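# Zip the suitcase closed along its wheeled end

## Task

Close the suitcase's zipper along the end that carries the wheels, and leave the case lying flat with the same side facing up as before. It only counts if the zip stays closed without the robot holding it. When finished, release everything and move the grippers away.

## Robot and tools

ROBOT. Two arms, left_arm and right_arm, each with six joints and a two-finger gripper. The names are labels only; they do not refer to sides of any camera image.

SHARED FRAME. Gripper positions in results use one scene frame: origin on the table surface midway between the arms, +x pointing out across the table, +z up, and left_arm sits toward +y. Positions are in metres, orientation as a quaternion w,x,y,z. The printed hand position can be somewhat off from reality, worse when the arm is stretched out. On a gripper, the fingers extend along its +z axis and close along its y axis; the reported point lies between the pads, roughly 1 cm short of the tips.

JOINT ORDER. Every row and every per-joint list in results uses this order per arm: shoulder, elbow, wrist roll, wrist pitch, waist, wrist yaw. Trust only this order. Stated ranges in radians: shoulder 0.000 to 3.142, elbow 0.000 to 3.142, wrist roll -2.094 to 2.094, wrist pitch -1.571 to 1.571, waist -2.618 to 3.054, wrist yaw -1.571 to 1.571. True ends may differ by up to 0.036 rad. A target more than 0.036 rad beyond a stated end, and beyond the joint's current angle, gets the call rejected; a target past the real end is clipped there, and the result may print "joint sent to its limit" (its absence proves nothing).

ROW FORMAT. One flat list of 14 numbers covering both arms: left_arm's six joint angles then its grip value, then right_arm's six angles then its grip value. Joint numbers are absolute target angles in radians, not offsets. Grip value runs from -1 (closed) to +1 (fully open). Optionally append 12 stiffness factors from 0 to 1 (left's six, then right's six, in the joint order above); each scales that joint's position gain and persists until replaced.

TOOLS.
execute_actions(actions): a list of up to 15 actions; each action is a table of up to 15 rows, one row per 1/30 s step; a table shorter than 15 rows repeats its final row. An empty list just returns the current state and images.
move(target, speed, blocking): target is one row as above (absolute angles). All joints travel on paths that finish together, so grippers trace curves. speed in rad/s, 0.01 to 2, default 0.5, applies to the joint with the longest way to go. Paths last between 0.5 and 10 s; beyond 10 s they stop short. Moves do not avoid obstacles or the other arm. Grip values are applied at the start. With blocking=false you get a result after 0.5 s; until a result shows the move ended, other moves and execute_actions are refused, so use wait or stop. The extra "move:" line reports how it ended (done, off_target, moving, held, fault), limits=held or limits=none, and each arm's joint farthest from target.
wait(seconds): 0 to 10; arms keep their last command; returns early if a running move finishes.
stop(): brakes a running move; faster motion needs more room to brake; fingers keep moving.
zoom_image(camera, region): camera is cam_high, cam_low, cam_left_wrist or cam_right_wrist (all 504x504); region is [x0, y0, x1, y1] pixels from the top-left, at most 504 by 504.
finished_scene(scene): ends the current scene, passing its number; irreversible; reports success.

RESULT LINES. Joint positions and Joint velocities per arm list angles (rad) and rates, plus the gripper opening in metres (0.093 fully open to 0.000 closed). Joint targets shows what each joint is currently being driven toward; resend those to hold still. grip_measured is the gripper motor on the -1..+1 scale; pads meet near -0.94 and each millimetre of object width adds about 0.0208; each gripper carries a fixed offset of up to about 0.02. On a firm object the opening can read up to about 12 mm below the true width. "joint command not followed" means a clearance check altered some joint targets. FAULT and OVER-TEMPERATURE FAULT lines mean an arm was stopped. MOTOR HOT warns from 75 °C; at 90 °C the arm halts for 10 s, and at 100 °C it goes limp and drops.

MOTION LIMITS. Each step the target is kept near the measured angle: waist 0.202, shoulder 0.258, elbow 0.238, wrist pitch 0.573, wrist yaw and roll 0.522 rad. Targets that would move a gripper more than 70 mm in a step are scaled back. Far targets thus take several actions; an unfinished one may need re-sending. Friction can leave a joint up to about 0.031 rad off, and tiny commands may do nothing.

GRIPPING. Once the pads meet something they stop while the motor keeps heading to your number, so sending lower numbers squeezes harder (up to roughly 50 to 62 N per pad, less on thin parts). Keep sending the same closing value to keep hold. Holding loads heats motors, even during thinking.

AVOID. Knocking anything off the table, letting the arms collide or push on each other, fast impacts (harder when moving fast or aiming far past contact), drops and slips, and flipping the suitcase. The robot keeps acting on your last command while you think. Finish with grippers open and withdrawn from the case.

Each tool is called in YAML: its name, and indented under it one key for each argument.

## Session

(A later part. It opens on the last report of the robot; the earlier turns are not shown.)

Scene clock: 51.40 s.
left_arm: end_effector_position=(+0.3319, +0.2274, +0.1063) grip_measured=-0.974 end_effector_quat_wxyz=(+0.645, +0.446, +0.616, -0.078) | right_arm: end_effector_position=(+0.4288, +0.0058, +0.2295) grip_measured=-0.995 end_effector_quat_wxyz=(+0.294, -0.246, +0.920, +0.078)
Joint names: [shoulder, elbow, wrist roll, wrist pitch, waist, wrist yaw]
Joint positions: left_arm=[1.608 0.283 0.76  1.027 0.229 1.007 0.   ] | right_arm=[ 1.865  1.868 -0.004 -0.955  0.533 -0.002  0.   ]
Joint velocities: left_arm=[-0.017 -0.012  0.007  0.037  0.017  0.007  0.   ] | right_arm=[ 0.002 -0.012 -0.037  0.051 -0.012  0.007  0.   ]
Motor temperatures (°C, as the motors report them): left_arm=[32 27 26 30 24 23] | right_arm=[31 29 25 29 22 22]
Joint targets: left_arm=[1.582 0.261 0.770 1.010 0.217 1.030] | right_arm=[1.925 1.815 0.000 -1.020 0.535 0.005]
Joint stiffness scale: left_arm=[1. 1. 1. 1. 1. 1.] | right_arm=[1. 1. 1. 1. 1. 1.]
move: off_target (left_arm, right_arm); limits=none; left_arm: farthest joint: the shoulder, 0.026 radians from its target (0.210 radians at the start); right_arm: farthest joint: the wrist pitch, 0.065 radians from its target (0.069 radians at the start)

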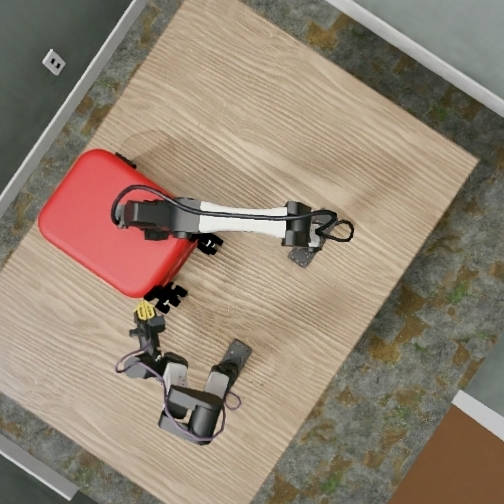

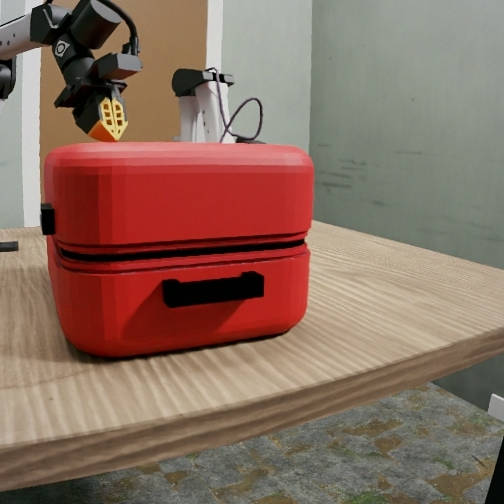

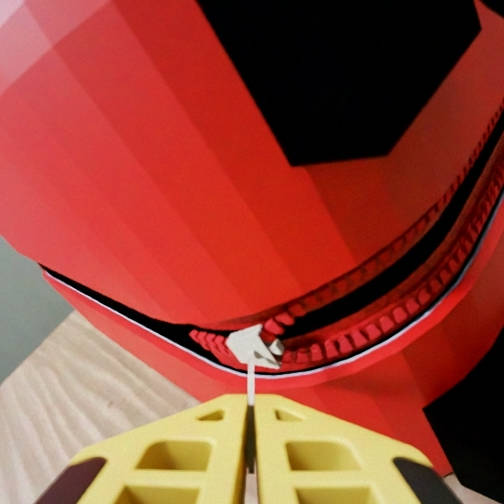

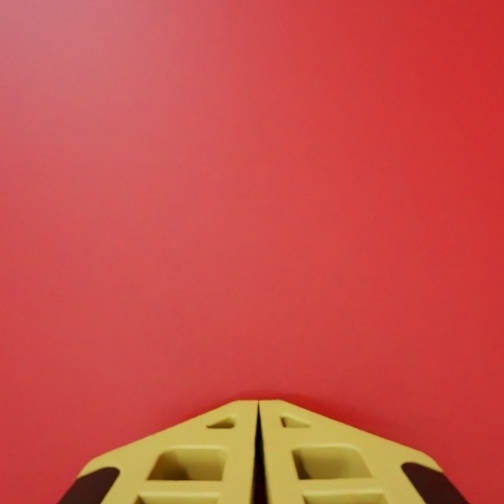

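move:
  target: [1.608,0.283,0.76,1.027,0.229,1.007,-1, 1.77,1.885,0,-0.955,0.56,0,1]
  speed: 0.2

move:
  target: [1.608,0.283,0.76,1.027,0.229,1.007,-1, 1.865,1.998,0,-1.06,0.731,0,1]
  speed: 0.3

move:
  target: [1.608,0.283,0.76,1.027,0.229,1.007,-1, 2.03,1.91,0,-1.17,0.731,0,1]
  speed: 0.15

Scene clock: 53.77 s.
left_arm: end_effector_position=(+0.3322, +0.2277, +0.1062) grip_measured=-0.974 end_effector_quat_wxyz=(+0.645, +0.446, +0.617, -0.076) | right_arm: end_effector_position=(+0.4159, +0.0088, +0.2695) grip_measured=+0.997 end_effector_quat_wxyz=(+0.336, -0.251, +0.903, +0.095)
Joint names: [shoulder, elbow, wrist roll, wrist pitch, waist, wrist yaw]
Joint positions: left_arm=[1.608 0.283 0.761 1.027 0.229 1.004 0.   ] | right_arm=[ 1.781  1.868 -0.004 -0.945  0.55  -0.009  0.093]
Joint velocities: left_arm=[ 0.002 -0.002  0.007 -0.037 -0.002  0.007  0.   ] | right_arm=[ 0.007 -0.007 -0.081  0.022 -0.007  0.022  0.   ]
Motor temperatures (°C, as the motors report them): left_arm=[32 27 26 31 24 23] | right_arm=[31 29 25 29 22 22]
Joint targets: left_arm=[1.608 0.283 0.760 1.027 0.229 1.007] | right_arm=[1.770 1.885 -0.000 -0.955 0.560 0.000]
Joint stiffness scale: left_arm=[1. 1. 1. 1. 1. 1.] | right_arm=[1. 1. 1. 1. 1. 1.]
move: done; limits=none; left_arm: farthest joint: the wrist yaw, 0.003 radians from its target (0.000 radians at the start); right_arm: farthest joint: the elbow, 0.017 radians from its target (0.017 radians at the start)

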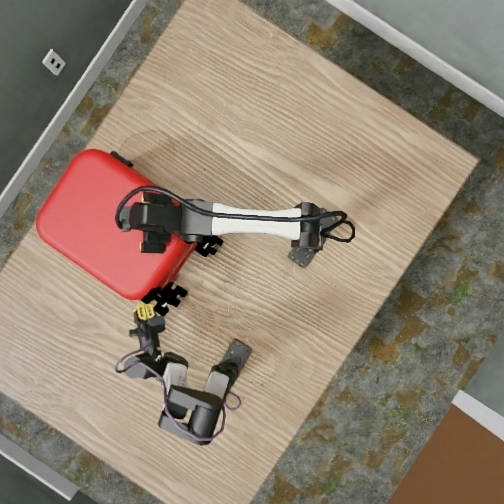

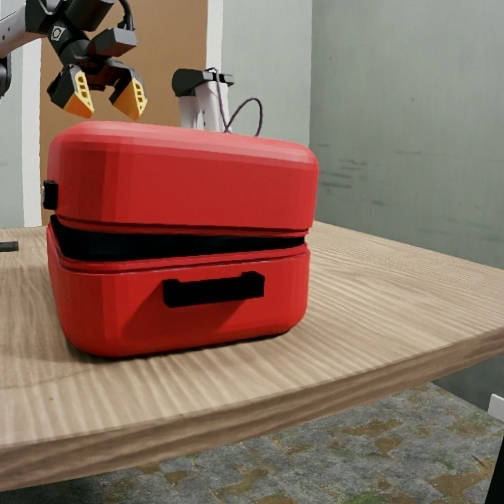

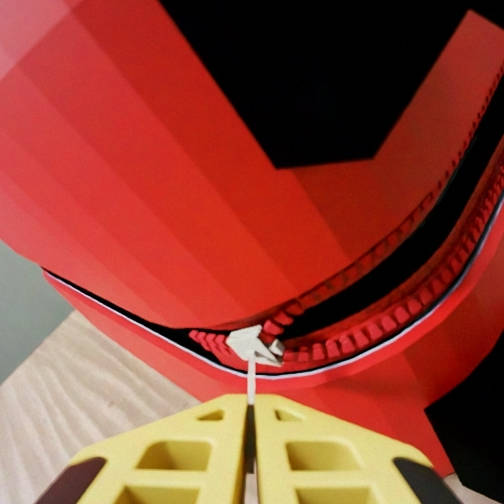

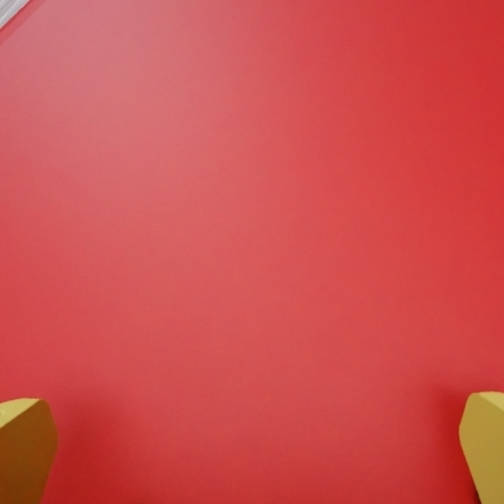

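Scene clock: 54.97 s.
left_arm: end_effector_position=(+0.3322, +0.2277, +0.1062) grip_measured=-0.974 end_effector_quat_wxyz=(+0.645, +0.446, +0.617, -0.076) | right_arm: end_effector_position=(+0.3689, +0.0781, +0.2653) grip_measured=+0.997 end_effector_quat_wxyz=(+0.298, -0.333, +0.887, +0.114)
Joint names: [shoulder, elbow, wrist roll, wrist pitch, waist, wrist yaw]
Joint positions: left_arm=[1.608 0.283 0.761 1.027 0.229 1.004 0.   ] | right_arm=[ 1.851  1.98  -0.004 -1.05   0.727 -0.008  0.093]
Joint velocities: left_arm=[-0.017 -0.002  0.037 -0.037 -0.022  0.037  0.   ] | right_arm=[ 0.012 -0.007  0.022 -0.022 -0.017 -0.081  0.001]
Motor temperatures (°C, as the motors report them): left_arm=[32 27 26 31 24 23] | right_arm=[31 29 25 29 22 22]
Joint targets: left_arm=[1.608 0.283 0.760 1.027 0.229 1.007] | right_arm=[1.865 1.998 0.000 -1.060 0.731 -0.000]
Joint stiffness scale: left_arm=[1. 1. 1. 1. 1. 1.] | right_arm=[1. 1. 1. 1. 1. 1.]
move: done; limits=none; left_arm: farthest joint: the wrist yaw, 0.003 radians from its target (0.003 radians at the start); right_arm: farthest joint: the elbow, 0.018 radians from its target (0.130 radians at the start)

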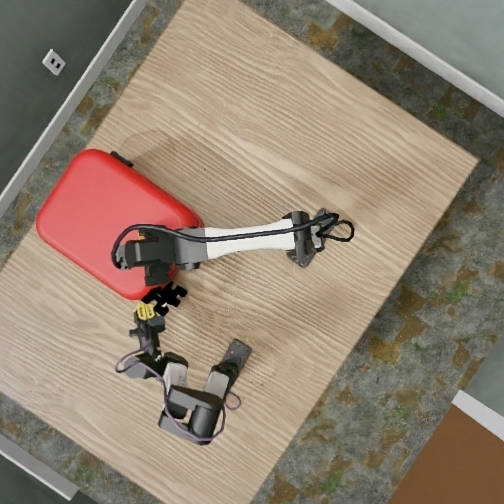

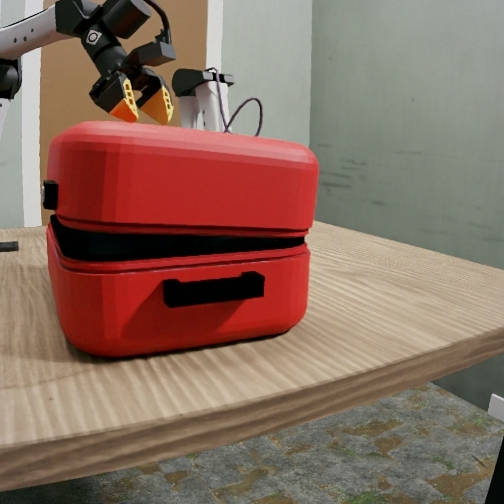

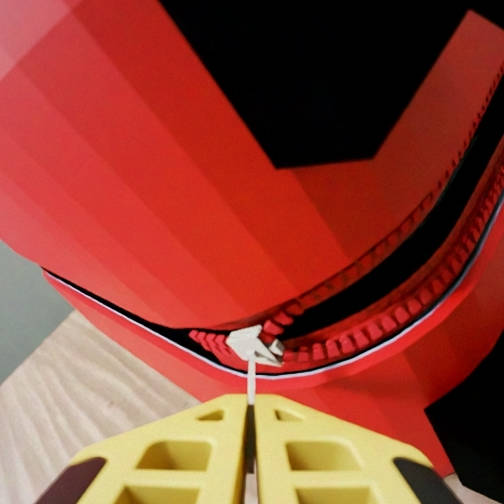

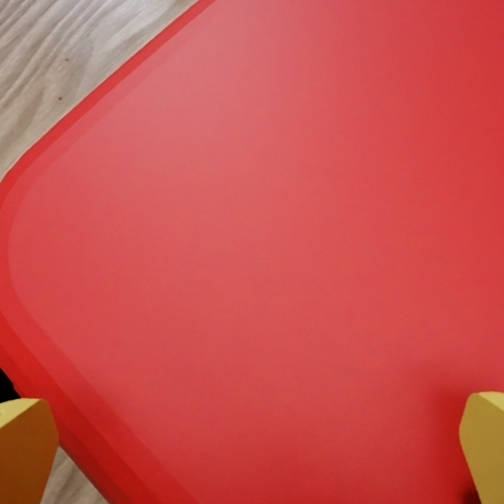

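Scene clock: 56.40 s.
left_arm: end_effector_position=(+0.3322, +0.2277, +0.1062) grip_measured=-0.974 end_effector_quat_wxyz=(+0.645, +0.446, +0.617, -0.076) | right_arm: end_effector_position=(+0.3707, +0.0738, +0.2281) grip_measured=+0.997 end_effector_quat_wxyz=(+0.250, -0.335, +0.905, +0.083)
Joint names: [shoulder, elbow, wrist roll, wrist pitch, waist, wrist yaw]
Joint positions: left_arm=[1.608 0.283 0.761 1.027 0.229 1.004 0.   ] | right_arm=[ 1.917  1.978 -0.003 -1.1    0.727  0.019  0.093]
Joint velocities: left_arm=[ 0.007  0.002 -0.051 -0.066 -0.012 -0.051  0.   ] | right_arm=[-0.007 -0.007 -0.037  0.007 -0.007 -0.022 -0.   ]
Motor temperatures (°C, as the motors report them): left_arm=[32 27 26 31 24 23] | right_arm=[31 29 25 29 22 22]
Joint targets: left_arm=[1.608 0.283 0.760 1.027 0.229 1.007] | right_arm=[2.025 1.913 -0.000 -1.167 0.731 0.001]
Joint stiffness scale: left_arm=[1. 1. 1. 1. 1. 1.] | right_arm=[1. 1. 1. 1. 1. 1.]
move: off_target (right_arm); limits=none; left_arm: farthest joint: the wrist yaw, 0.003 radians from its target (0.003 radians at the start); right_arm: farthest joint: the shoulder, 0.113 radians from its target (0.179 radians at the start)

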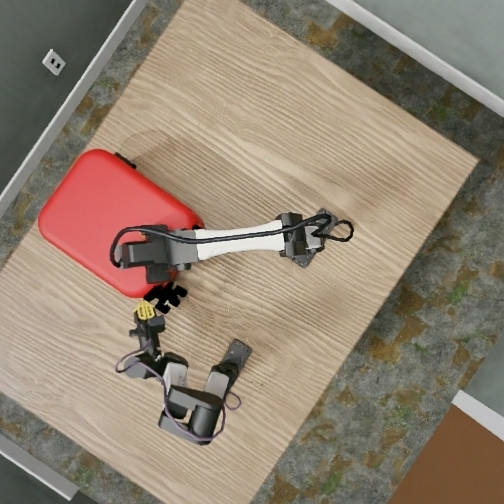

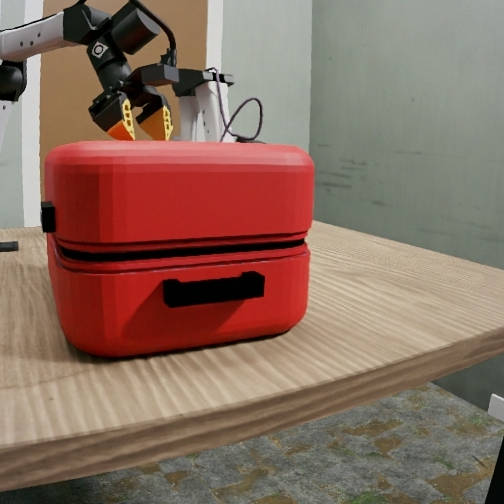

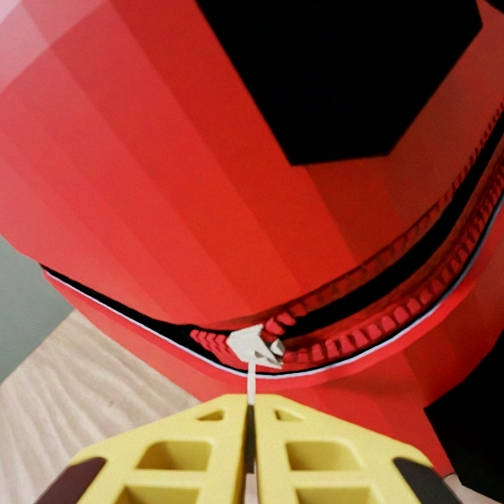

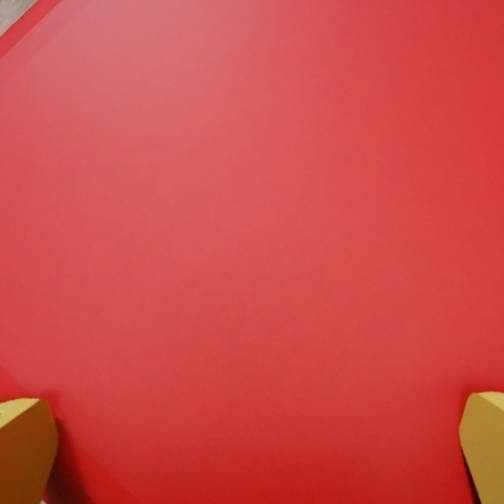

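move:
  target: [1.465,0.195,0.85,0.96,0.185,0.99,-1, 2.025,1.913,0,-1.167,0.731,0,1]
  speed: 0.12

Scene clock: 58.73 s.
left_arm: end_effector_position=(+0.3225, +0.2275, +0.1073) grip_measured=-0.974 end_effector_quat_wxyz=(+0.639, +0.454, +0.621, -0.028) | right_arm: end_effector_position=(+0.3671, +0.0756, +0.2273) grip_measured=+0.997 end_effector_quat_wxyz=(+0.244, -0.341, +0.903, +0.088)
Joint names: [shoulder, elbow, wrist roll, wrist pitch, waist, wrist yaw]
Joint positions: left_arm=[1.495 0.223 0.83  0.969 0.207 0.912 0.   ] | right_arm=[ 1.918  1.981 -0.009 -1.11   0.73   0.004  0.093]
Joint velocities: left_arm=[-0.002 -0.002  0.037 -0.007  0.017 -0.022  0.   ] | right_arm=[-0.002 -0.007 -0.007  0.066 -0.012  0.007  0.001]
Motor temperatures (°C, as the motors report them): left_arm=[32 27 26 31 24 23] | right_arm=[31 29 25 29 22 22]
Joint targets: left_arm=[1.465 0.195 0.850 0.960 0.185 0.990] | right_arm=[2.025 1.913 0.000 -1.167 0.731 0.000]
Joint stiffness scale: left_arm=[1. 1. 1. 1. 1. 1.] | right_arm=[1. 1. 1. 1. 1. 1.]
move: off_target (left_arm, right_arm); limits=none; left_arm: farthest joint: the wrist yaw, 0.078 radians from its target (0.014 radians at the start); right_arm: farthest joint: the shoulder, 0.107 radians from its target (0.108 radians at the start)

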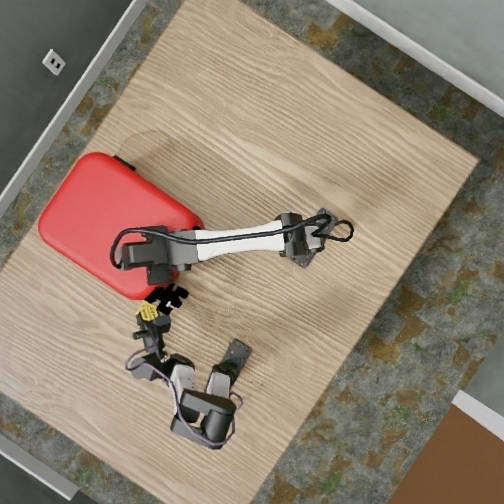

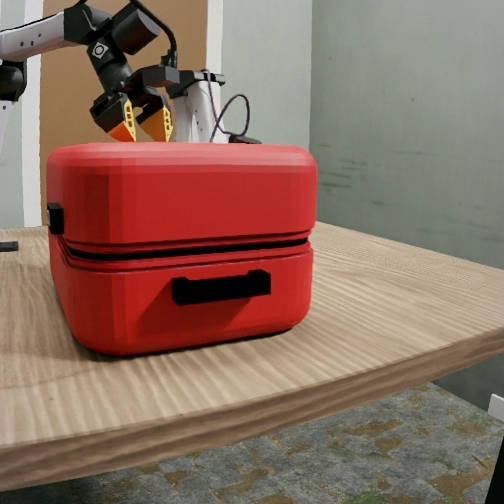

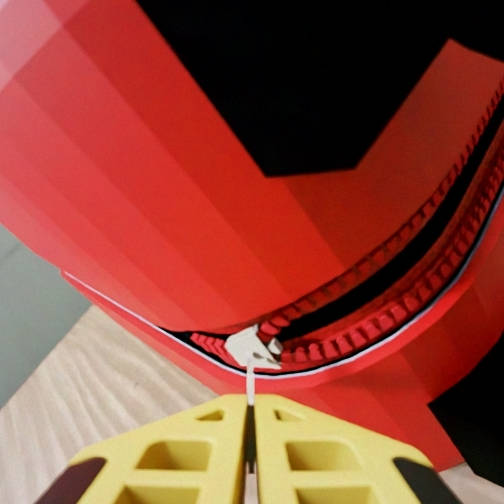

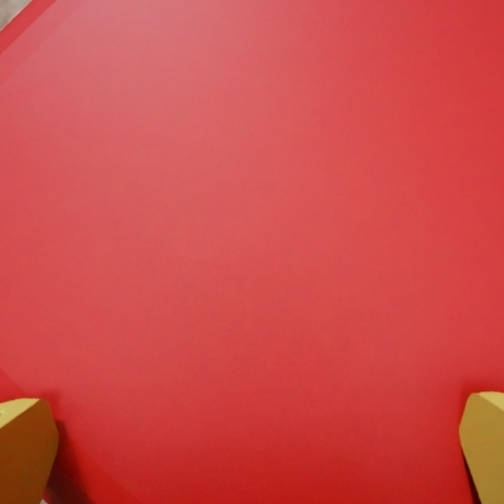

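move:
  target: [1.495,0.223,0.83,0.969,0.207,0.92,-1, 1.83,2.0,0.1,-1.08,0.76,0.08,1]
  speed: 0.2

move:
  target: [1.495,0.223,0.83,0.969,0.207,0.92,-1, 1.97,2.096,0.447,-1.015,0.867,0.335,1]
  speed: 0.45

Scene clock: 63.03 s.
left_arm: end_effector_position=(+0.3216, +0.2264, +0.1073) grip_measured=-0.974 end_effector_quat_wxyz=(+0.639, +0.454, +0.621, -0.034) | right_arm: end_effector_position=(+0.3644, +0.0711, +0.2670) grip_measured=+0.997 end_effector_quat_wxyz=(+0.297, -0.289, +0.905, +0.094)
Joint names: [shoulder, elbow, wrist roll, wrist pitch, waist, wrist yaw]
Joint positions: left_arm=[1.495 0.223 0.824 0.967 0.207 0.92  0.   ] | right_arm=[ 1.84   1.983  0.094 -1.084  0.751  0.071  0.093]
Joint velocities: left_arm=[ 0.012 -0.002 -0.066 -0.022  0.002  0.007  0.   ] | right_arm=[-0.002 -0.002  0.022 -0.007 -0.007 -0.022 -0.   ]
Motor temperatures (°C, as the motors report them): left_arm=[31 27 26 31 24 24] | right_arm=[31 29 25 29 22 22]
Joint targets: left_arm=[1.495 0.223 0.830 0.969 0.207 0.920] | right_arm=[1.830 2.000 0.100 -1.080 0.760 0.080]
Joint stiffness scale: left_arm=[1. 1. 1. 1. 1. 1.] | right_arm=[1. 1. 1. 1. 1. 1.]
move: done; limits=none; left_arm: farthest joint: the wrist roll, 0.006 radians from its target (0.000 radians at the start); right_arm: farthest joint: the elbow, 0.017 radians from its target (0.019 radians at the start)

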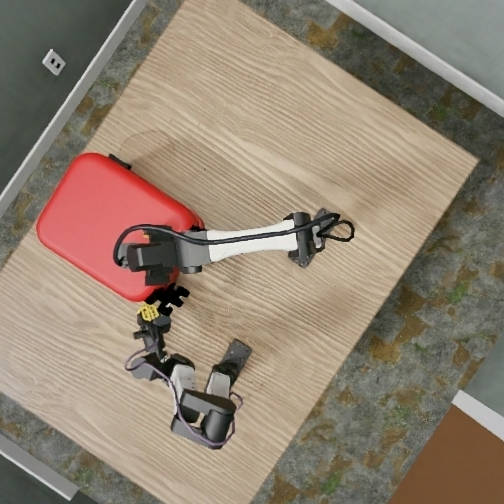

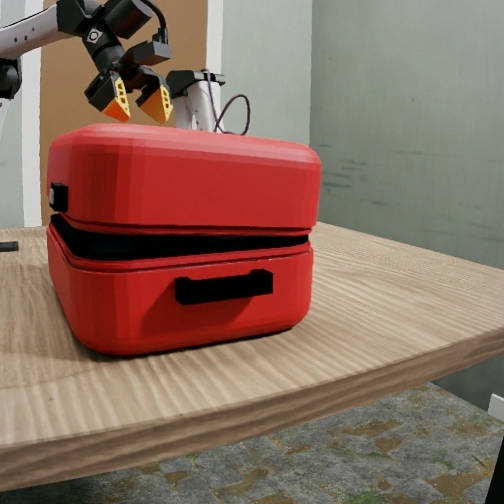

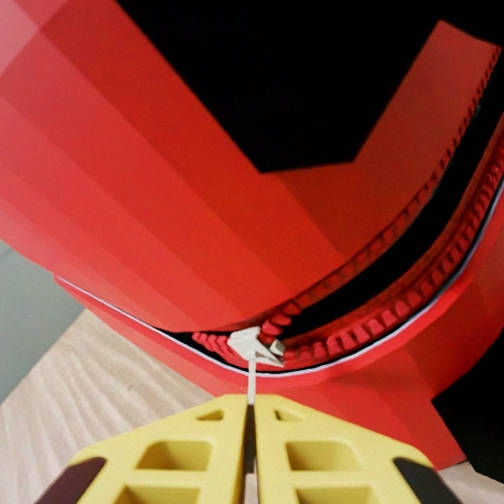

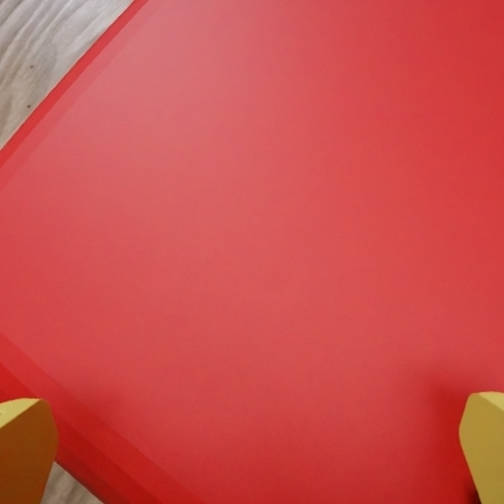

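Scene clock: 64.60 s.
left_arm: end_effector_position=(+0.3216, +0.2264, +0.1073) grip_measured=-0.974 end_effector_quat_wxyz=(+0.638, +0.453, +0.621, -0.034) | right_arm: end_effector_position=(+0.3828, +0.1049, +0.2632) grip_measured=+0.997 end_effector_quat_wxyz=(+0.351, -0.134, +0.924, +0.071)
Joint names: [shoulder, elbow, wrist roll, wrist pitch, waist, wrist yaw]
Joint positions: left_arm=[1.495 0.223 0.823 0.966 0.207 0.92  0.   ] | right_arm=[ 1.957  2.076  0.441 -1.023  0.86   0.326  0.093]
Joint velocities: left_arm=[ 0.002 -0.007  0.037  0.037  0.002 -0.007  0.   ] | right_arm=[-0.007  0.012  0.11  -0.037  0.007 -0.022 -0.001]
Motor temperatures (°C, as the motors report them): left_arm=[31 27 26 31 24 24] | right_arm=[31 29 25 30 22 22]
Joint targets: left_arm=[1.495 0.223 0.830 0.969 0.207 0.920] | right_arm=[1.970 2.096 0.447 -1.015 0.867 0.335]
Joint stiffness scale: left_arm=[1. 1. 1. 1. 1. 1.] | right_arm=[1. 1. 1. 1. 1. 1.]
move: done; limits=none; left_arm: farthest joint: the wrist roll, 0.007 radians from its target (0.006 radians at the start); right_arm: farthest joint: the elbow, 0.020 radians from its target (0.113 radians at the start)

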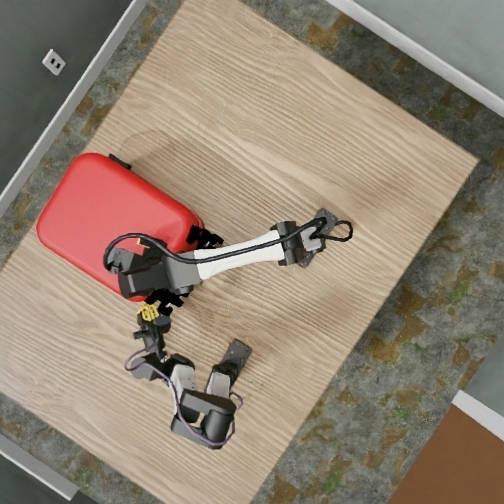

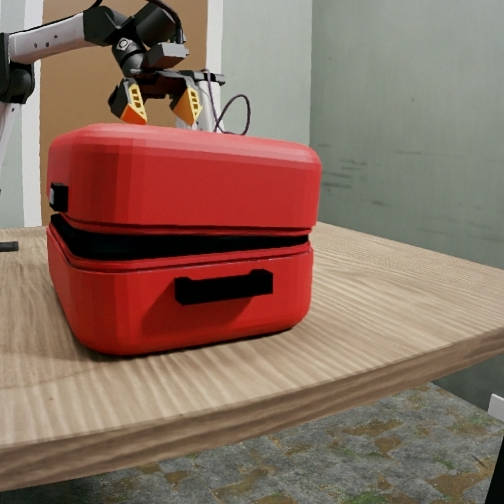

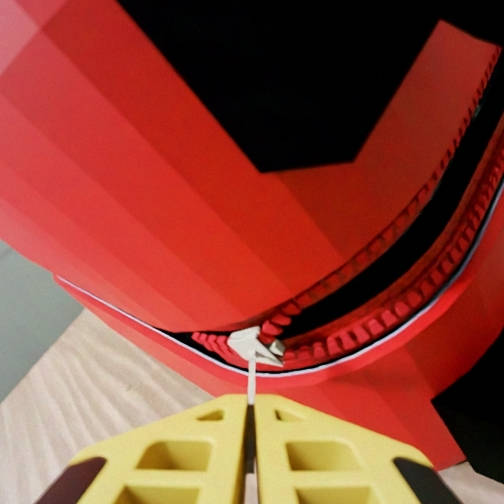

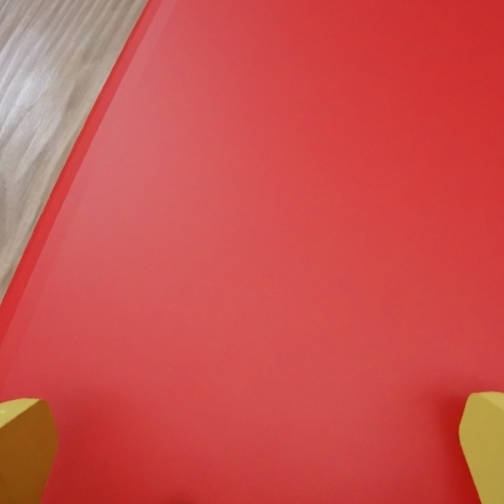

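move:
  target: [1.495,0.223,0.83,0.969,0.207,0.92,-1, 2.13,2.025,0.447,-1.09,0.86,0.30,1]
  speed: 0.15

Scene clock: 66.13 s.
left_arm: end_effector_position=(+0.3216, +0.2264, +0.1072) grip_measured=-0.974 end_effector_quat_wxyz=(+0.638, +0.453, +0.621, -0.035) | right_arm: end_effector_position=(+0.3868, +0.1038, +0.2305) grip_measured=+0.997 end_effector_quat_wxyz=(+0.324, -0.140, +0.935, +0.034)
Joint names: [shoulder, elbow, wrist roll, wrist pitch, waist, wrist yaw]
Joint positions: left_arm=[1.495 0.223 0.822 0.966 0.207 0.92  0.   ] | right_arm=[ 2.019  2.076  0.442 -1.052  0.86   0.35   0.093]
Joint velocities: left_arm=[ 0.002 -0.007  0.051 -0.007 -0.012 -0.022  0.   ] | right_arm=[-0.002 -0.007 -0.051  0.066 -0.002  0.007 -0.001]
Motor temperatures (°C, as the motors report them): left_arm=[31 27 26 31 24 24] | right_arm=[31 29 25 30 22 22]
Joint targets: left_arm=[1.495 0.223 0.830 0.969 0.207 0.920] | right_arm=[2.129 2.026 0.447 -1.090 0.860 0.300]
Joint stiffness scale: left_arm=[1. 1. 1. 1. 1. 1.] | right_arm=[1. 1. 1. 1. 1. 1.]
move: off_target (right_arm); limits=none; left_arm: farthest joint: the wrist roll, 0.008 radians from its target (0.007 radians at the start); right_arm: farthest joint: the shoulder, 0.111 radians from its target (0.173 radians at the start)

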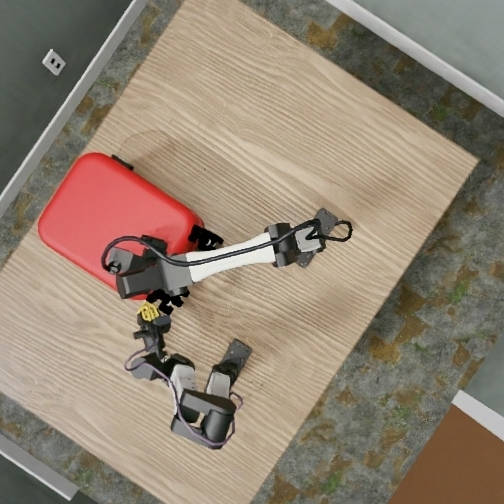

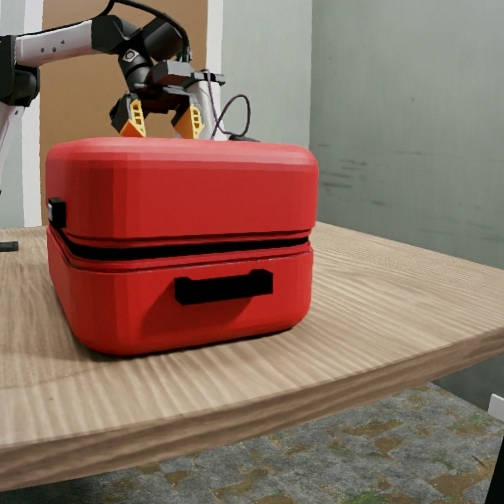

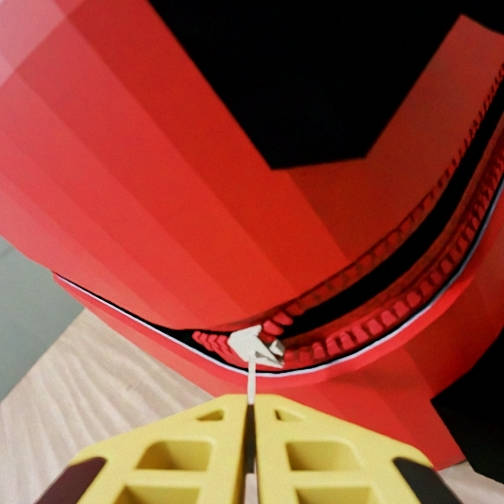

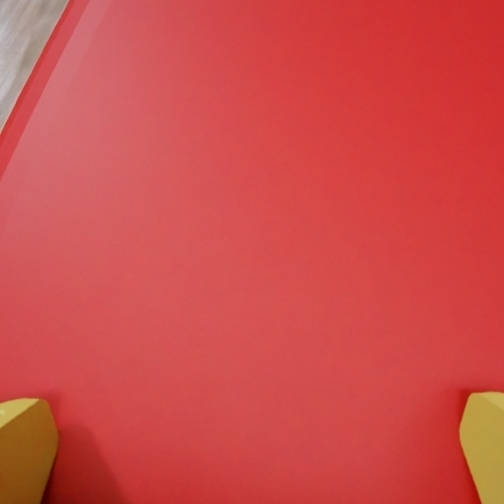

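move:
  target: [1.314,0.126,1.03,0.878,0.123,0.93,-1, 2.129,2.026,0.447,-1.09,0.86,0.30,1]
  speed: 0.15

Scene clock: 68.57 s.
left_arm: end_effector_position=(+0.3065, +0.2151, +0.1115) grip_measured=-0.974 end_effector_quat_wxyz=(+0.632, +0.513, +0.578, +0.047) | right_arm: end_effector_position=(+0.3852, +0.1030, +0.2313) grip_measured=+0.997 end_effector_quat_wxyz=(+0.323, -0.141, +0.935, +0.031)
Joint names: [shoulder, elbow, wrist roll, wrist pitch, waist, wrist yaw]
Joint positions: left_arm=[1.345 0.156 1.019 0.895 0.147 0.829 0.   ] | right_arm=[ 2.017  2.079  0.442 -1.062  0.862  0.354  0.093]
Joint velocities: left_arm=[-0.002 -0.002  0.066 -0.066  0.017 -0.037  0.   ] | right_arm=[ 0.012 -0.007 -0.066 -0.007  0.002 -0.037 -0.   ]
Motor temperatures (°C, as the motors report them): left_arm=[31 27 26 32 24 24] | right_arm=[31 29 25 30 22 22]
Joint targets: left_arm=[1.314 0.126 1.030 0.878 0.123 0.930] | right_arm=[2.127 2.027 0.447 -1.089 0.860 0.300]
Joint stiffness scale: left_arm=[1. 1. 1. 1. 1. 1.] | right_arm=[1. 1. 1. 1. 1. 1.]
move: off_target (left_arm, right_arm); limits=none; left_arm: farthest joint: the wrist yaw, 0.101 radians from its target (0.010 radians at the start); right_arm: farthest joint: the shoulder, 0.112 radians from its target (0.110 radians at the start)

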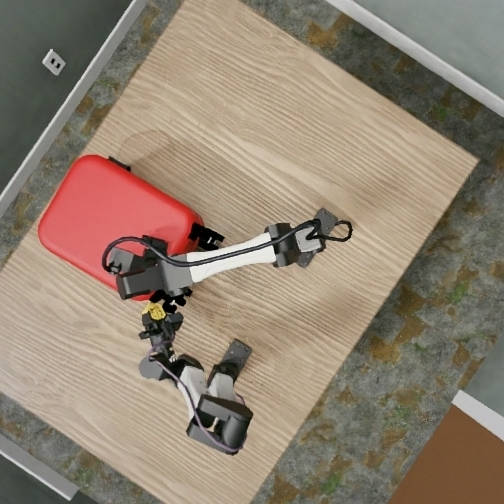

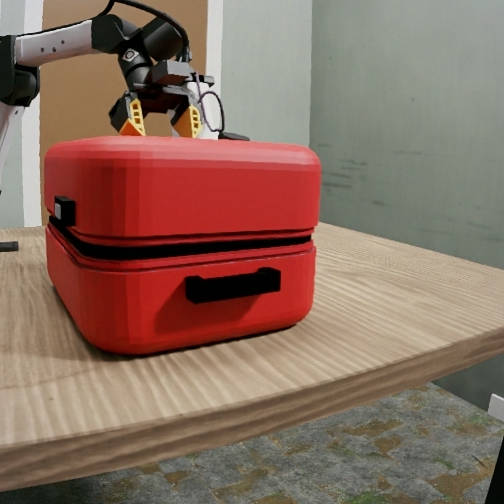

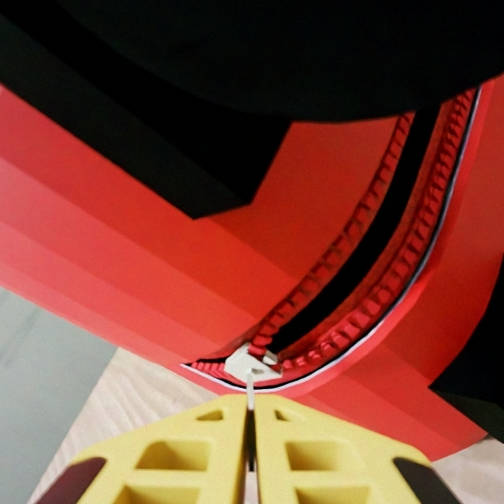

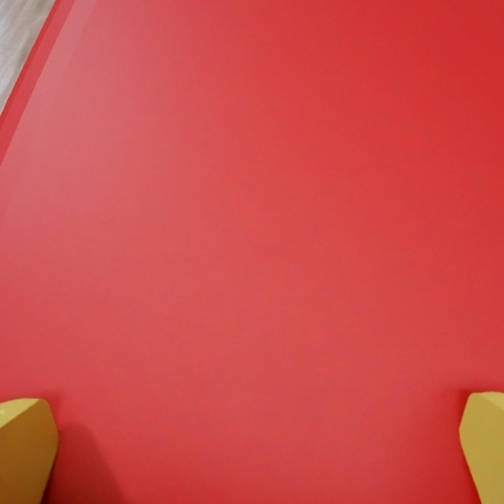

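zoom_image:
  camera: "cam_left_wrist"
  region: [160, 290, 340, 470]

zoom_image:
  camera: "cam_high"
  region: [30, 140, 250, 360]

Region (160, 290, 340, 470) of cam_left_wrist's 504x504 image, scaled by 2.800, with more detail than that image has.

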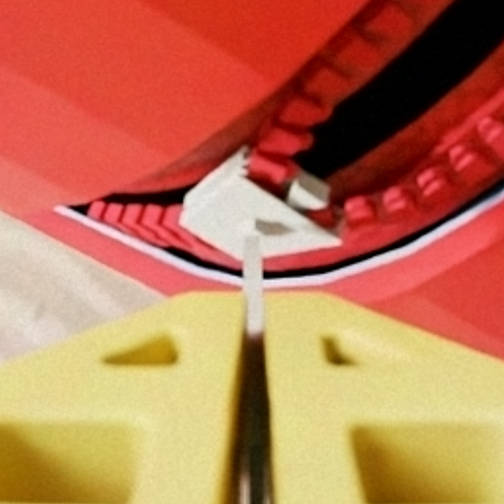

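Region (30, 140, 250, 360) of cam_high's 504x504 image, scaled by 2.291, with more detail than that image has.

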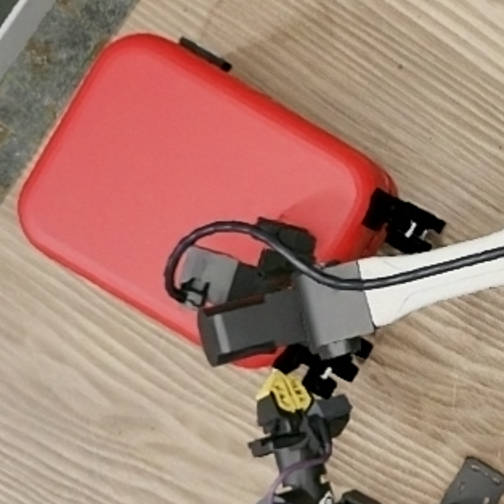

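execute_actions:
  actions:
    - [[1.345,0.156,1.02,0.895,0.147,0.84,-1, 2.10,2.04,0.40,-1.089,0.86,0.30,1],[1.345,0.156,1.02,0.895,0.147,0.84,-1, 2.08,2.05,0.37,-1.089,0.86,0.30,1],[1.345,0.156,1.02,0.895,0.147,0.84,-1, 2.06,2.06,0.34,-1.089,0.86,0.30,1],[1.345,0.156,1.02,0.895,0.147,0.84,-1, 2.05,2.06,0.31,-1.089,0.86,0.30,1],[1.345,0.156,1.02,0.895,0.147,0.84,-1, 2.04,2.06,0.28,-1.089,0.86,0.30,1],[1.345,0.156,1.02,0.895,0.147,0.84,-1, 2.04,2.06,0.25,-1.089,0.86,0.30,1],[1.345,0.156,1.02,0.895,0.147,0.84,-1, 2.04,2.06,0.22,-1.089,0.86,0.30,1]]
    - [[1.345,0.156,1.02,0.895,0.147,0.84,-1, 2.06,2.05,0.22,-1.089,0.86,0.30,1],[1.345,0.156,1.02,0.895,0.147,0.84,-1, 2.08,2.045,0.22,-1.089,0.86,0.30,1],[1.345,0.156,1.02,0.895,0.147,0.84,-1, 2.10,2.04,0.22,-1.089,0.86,0.30,1],[1.345,0.156,1.02,0.895,0.147,0.84,-1, 2.125,2.03,0.22,-1.089,0.86,0.30,1]]

Scene clock: 71.20 s.
left_arm: end_effector_position=(+0.3071, +0.2159, +0.1113) grip_measured=-0.974 end_effector_quat_wxyz=(+0.632, +0.511, +0.581, +0.048) | right_arm: end_effector_position=(+0.3900, +0.1107, +0.2371) grip_measured=+0.997 end_effector_quat_wxyz=(+0.339, -0.230, +0.912, +0.016)
Joint names: [shoulder, elbow, wrist roll, wrist pitch, waist, wrist yaw]
Joint positions: left_arm=[1.345 0.156 1.015 0.895 0.147 0.823 0.   ] | right_arm=[ 2.018  2.082  0.243 -1.02   0.862  0.342  0.093]
Joint velocities: left_arm=[-0.017  0.007 -0.066  0.007  0.022  0.022  0.   ] | right_arm=[-0.002 -0.002  0.022 -0.051 -0.002 -0.066  0.   ]
Motor temperatures (°C, as the motors report them): left_arm=[31 27 26 32 24 24] | right_arm=[31 29 25 30 22 22]
Joint targets: left_arm=[1.345 0.156 1.020 0.895 0.147 0.840] | right_arm=[2.123 2.031 0.220 -1.087 0.860 0.301]
Joint stiffness scale: left_arm=[1. 1. 1. 1. 1. 1.] | right_arm=[1. 1. 1. 1. 1. 1.]

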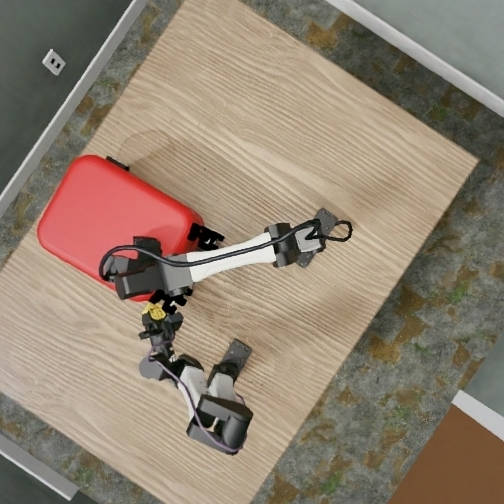

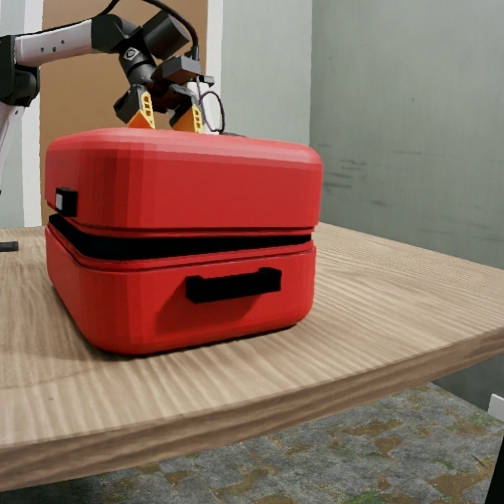

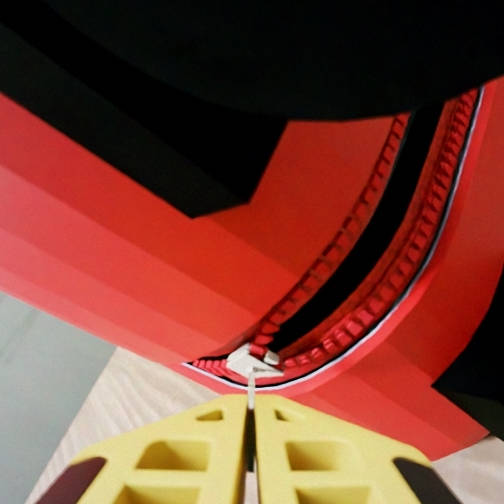

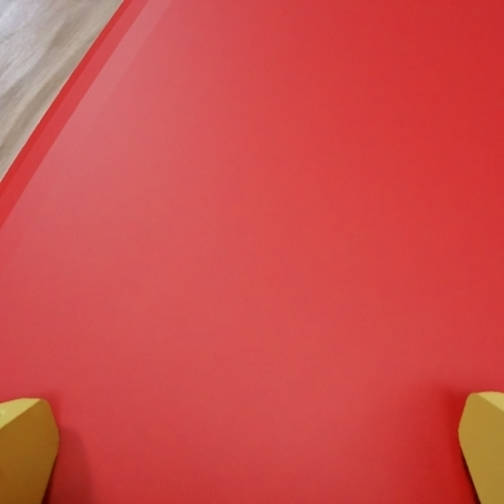

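move:
  target: [1.003,0.114,1.41,0.527,-0.015,0.72,-1, 2.123,2.031,0.22,-1.087,0.86,0.30,1]
  speed: 0.22

Scene clock: 74.77 s.
left_arm: end_effector_position=(+0.2897, +0.2010, +0.1129) grip_measured=-0.974 end_effector_quat_wxyz=(+0.570, +0.621, +0.507, +0.179) | right_arm: end_effector_position=(+0.3840, +0.1110, +0.2366) grip_measured=+0.997 end_effector_quat_wxyz=(+0.328, -0.240, +0.913, +0.023)
Joint names: [shoulder, elbow, wrist roll, wrist pitch, waist, wrist yaw]
Joint positions: left_arm=[1.039 0.141 1.401 0.542 0.011 0.613 0.   ] | right_arm=[ 2.012  2.084  0.234 -1.041  0.862  0.312  0.093]
Joint velocities: left_arm=[-0.017 -0.022 -0.022 -0.022  0.002  0.051  0.   ] | right_arm=[-0.007  0.002  0.051  0.022  0.002  0.007 -0.   ]
Motor temperatures (°C, as the motors report them): left_arm=[31 27 26 32 24 24] | right_arm=[31 29 25 30 22 22]
Joint targets: left_arm=[1.003 0.114 1.410 0.527 -0.015 0.720] | right_arm=[2.121 2.032 0.220 -1.086 0.860 0.300]
Joint stiffness scale: left_arm=[1. 1. 1. 1. 1. 1.] | right_arm=[1. 1. 1. 1. 1. 1.]
move: off_target (left_arm, right_arm); limits=none; left_arm: farthest joint: the wrist yaw, 0.107 radians from its target (0.103 radians at the start); right_arm: farthest joint: the shoulder, 0.111 radians from its target (0.105 radians at the start)

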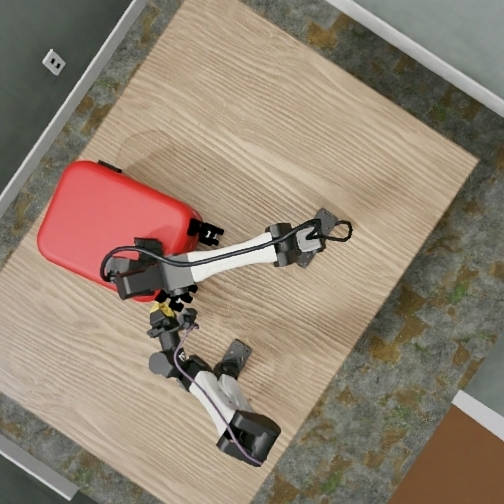

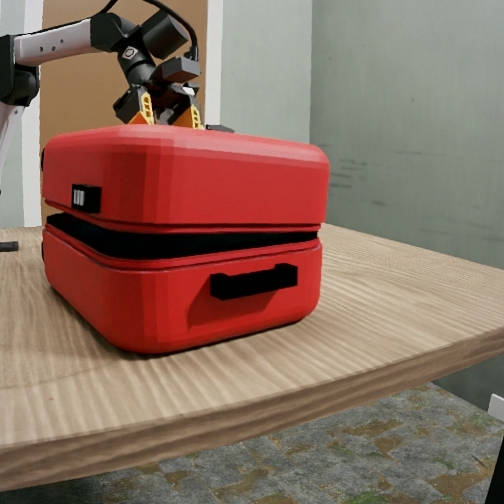

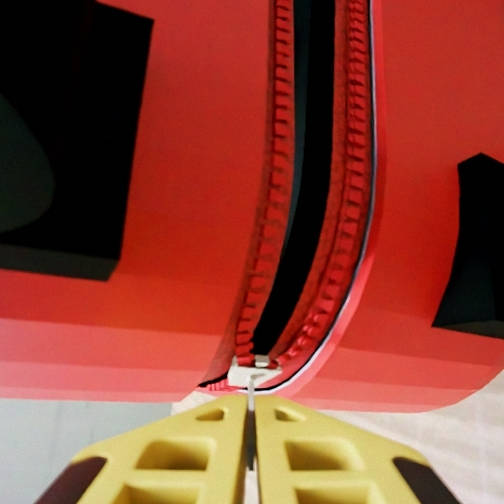

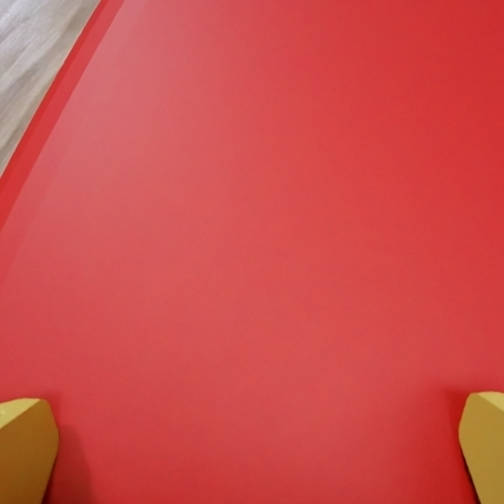

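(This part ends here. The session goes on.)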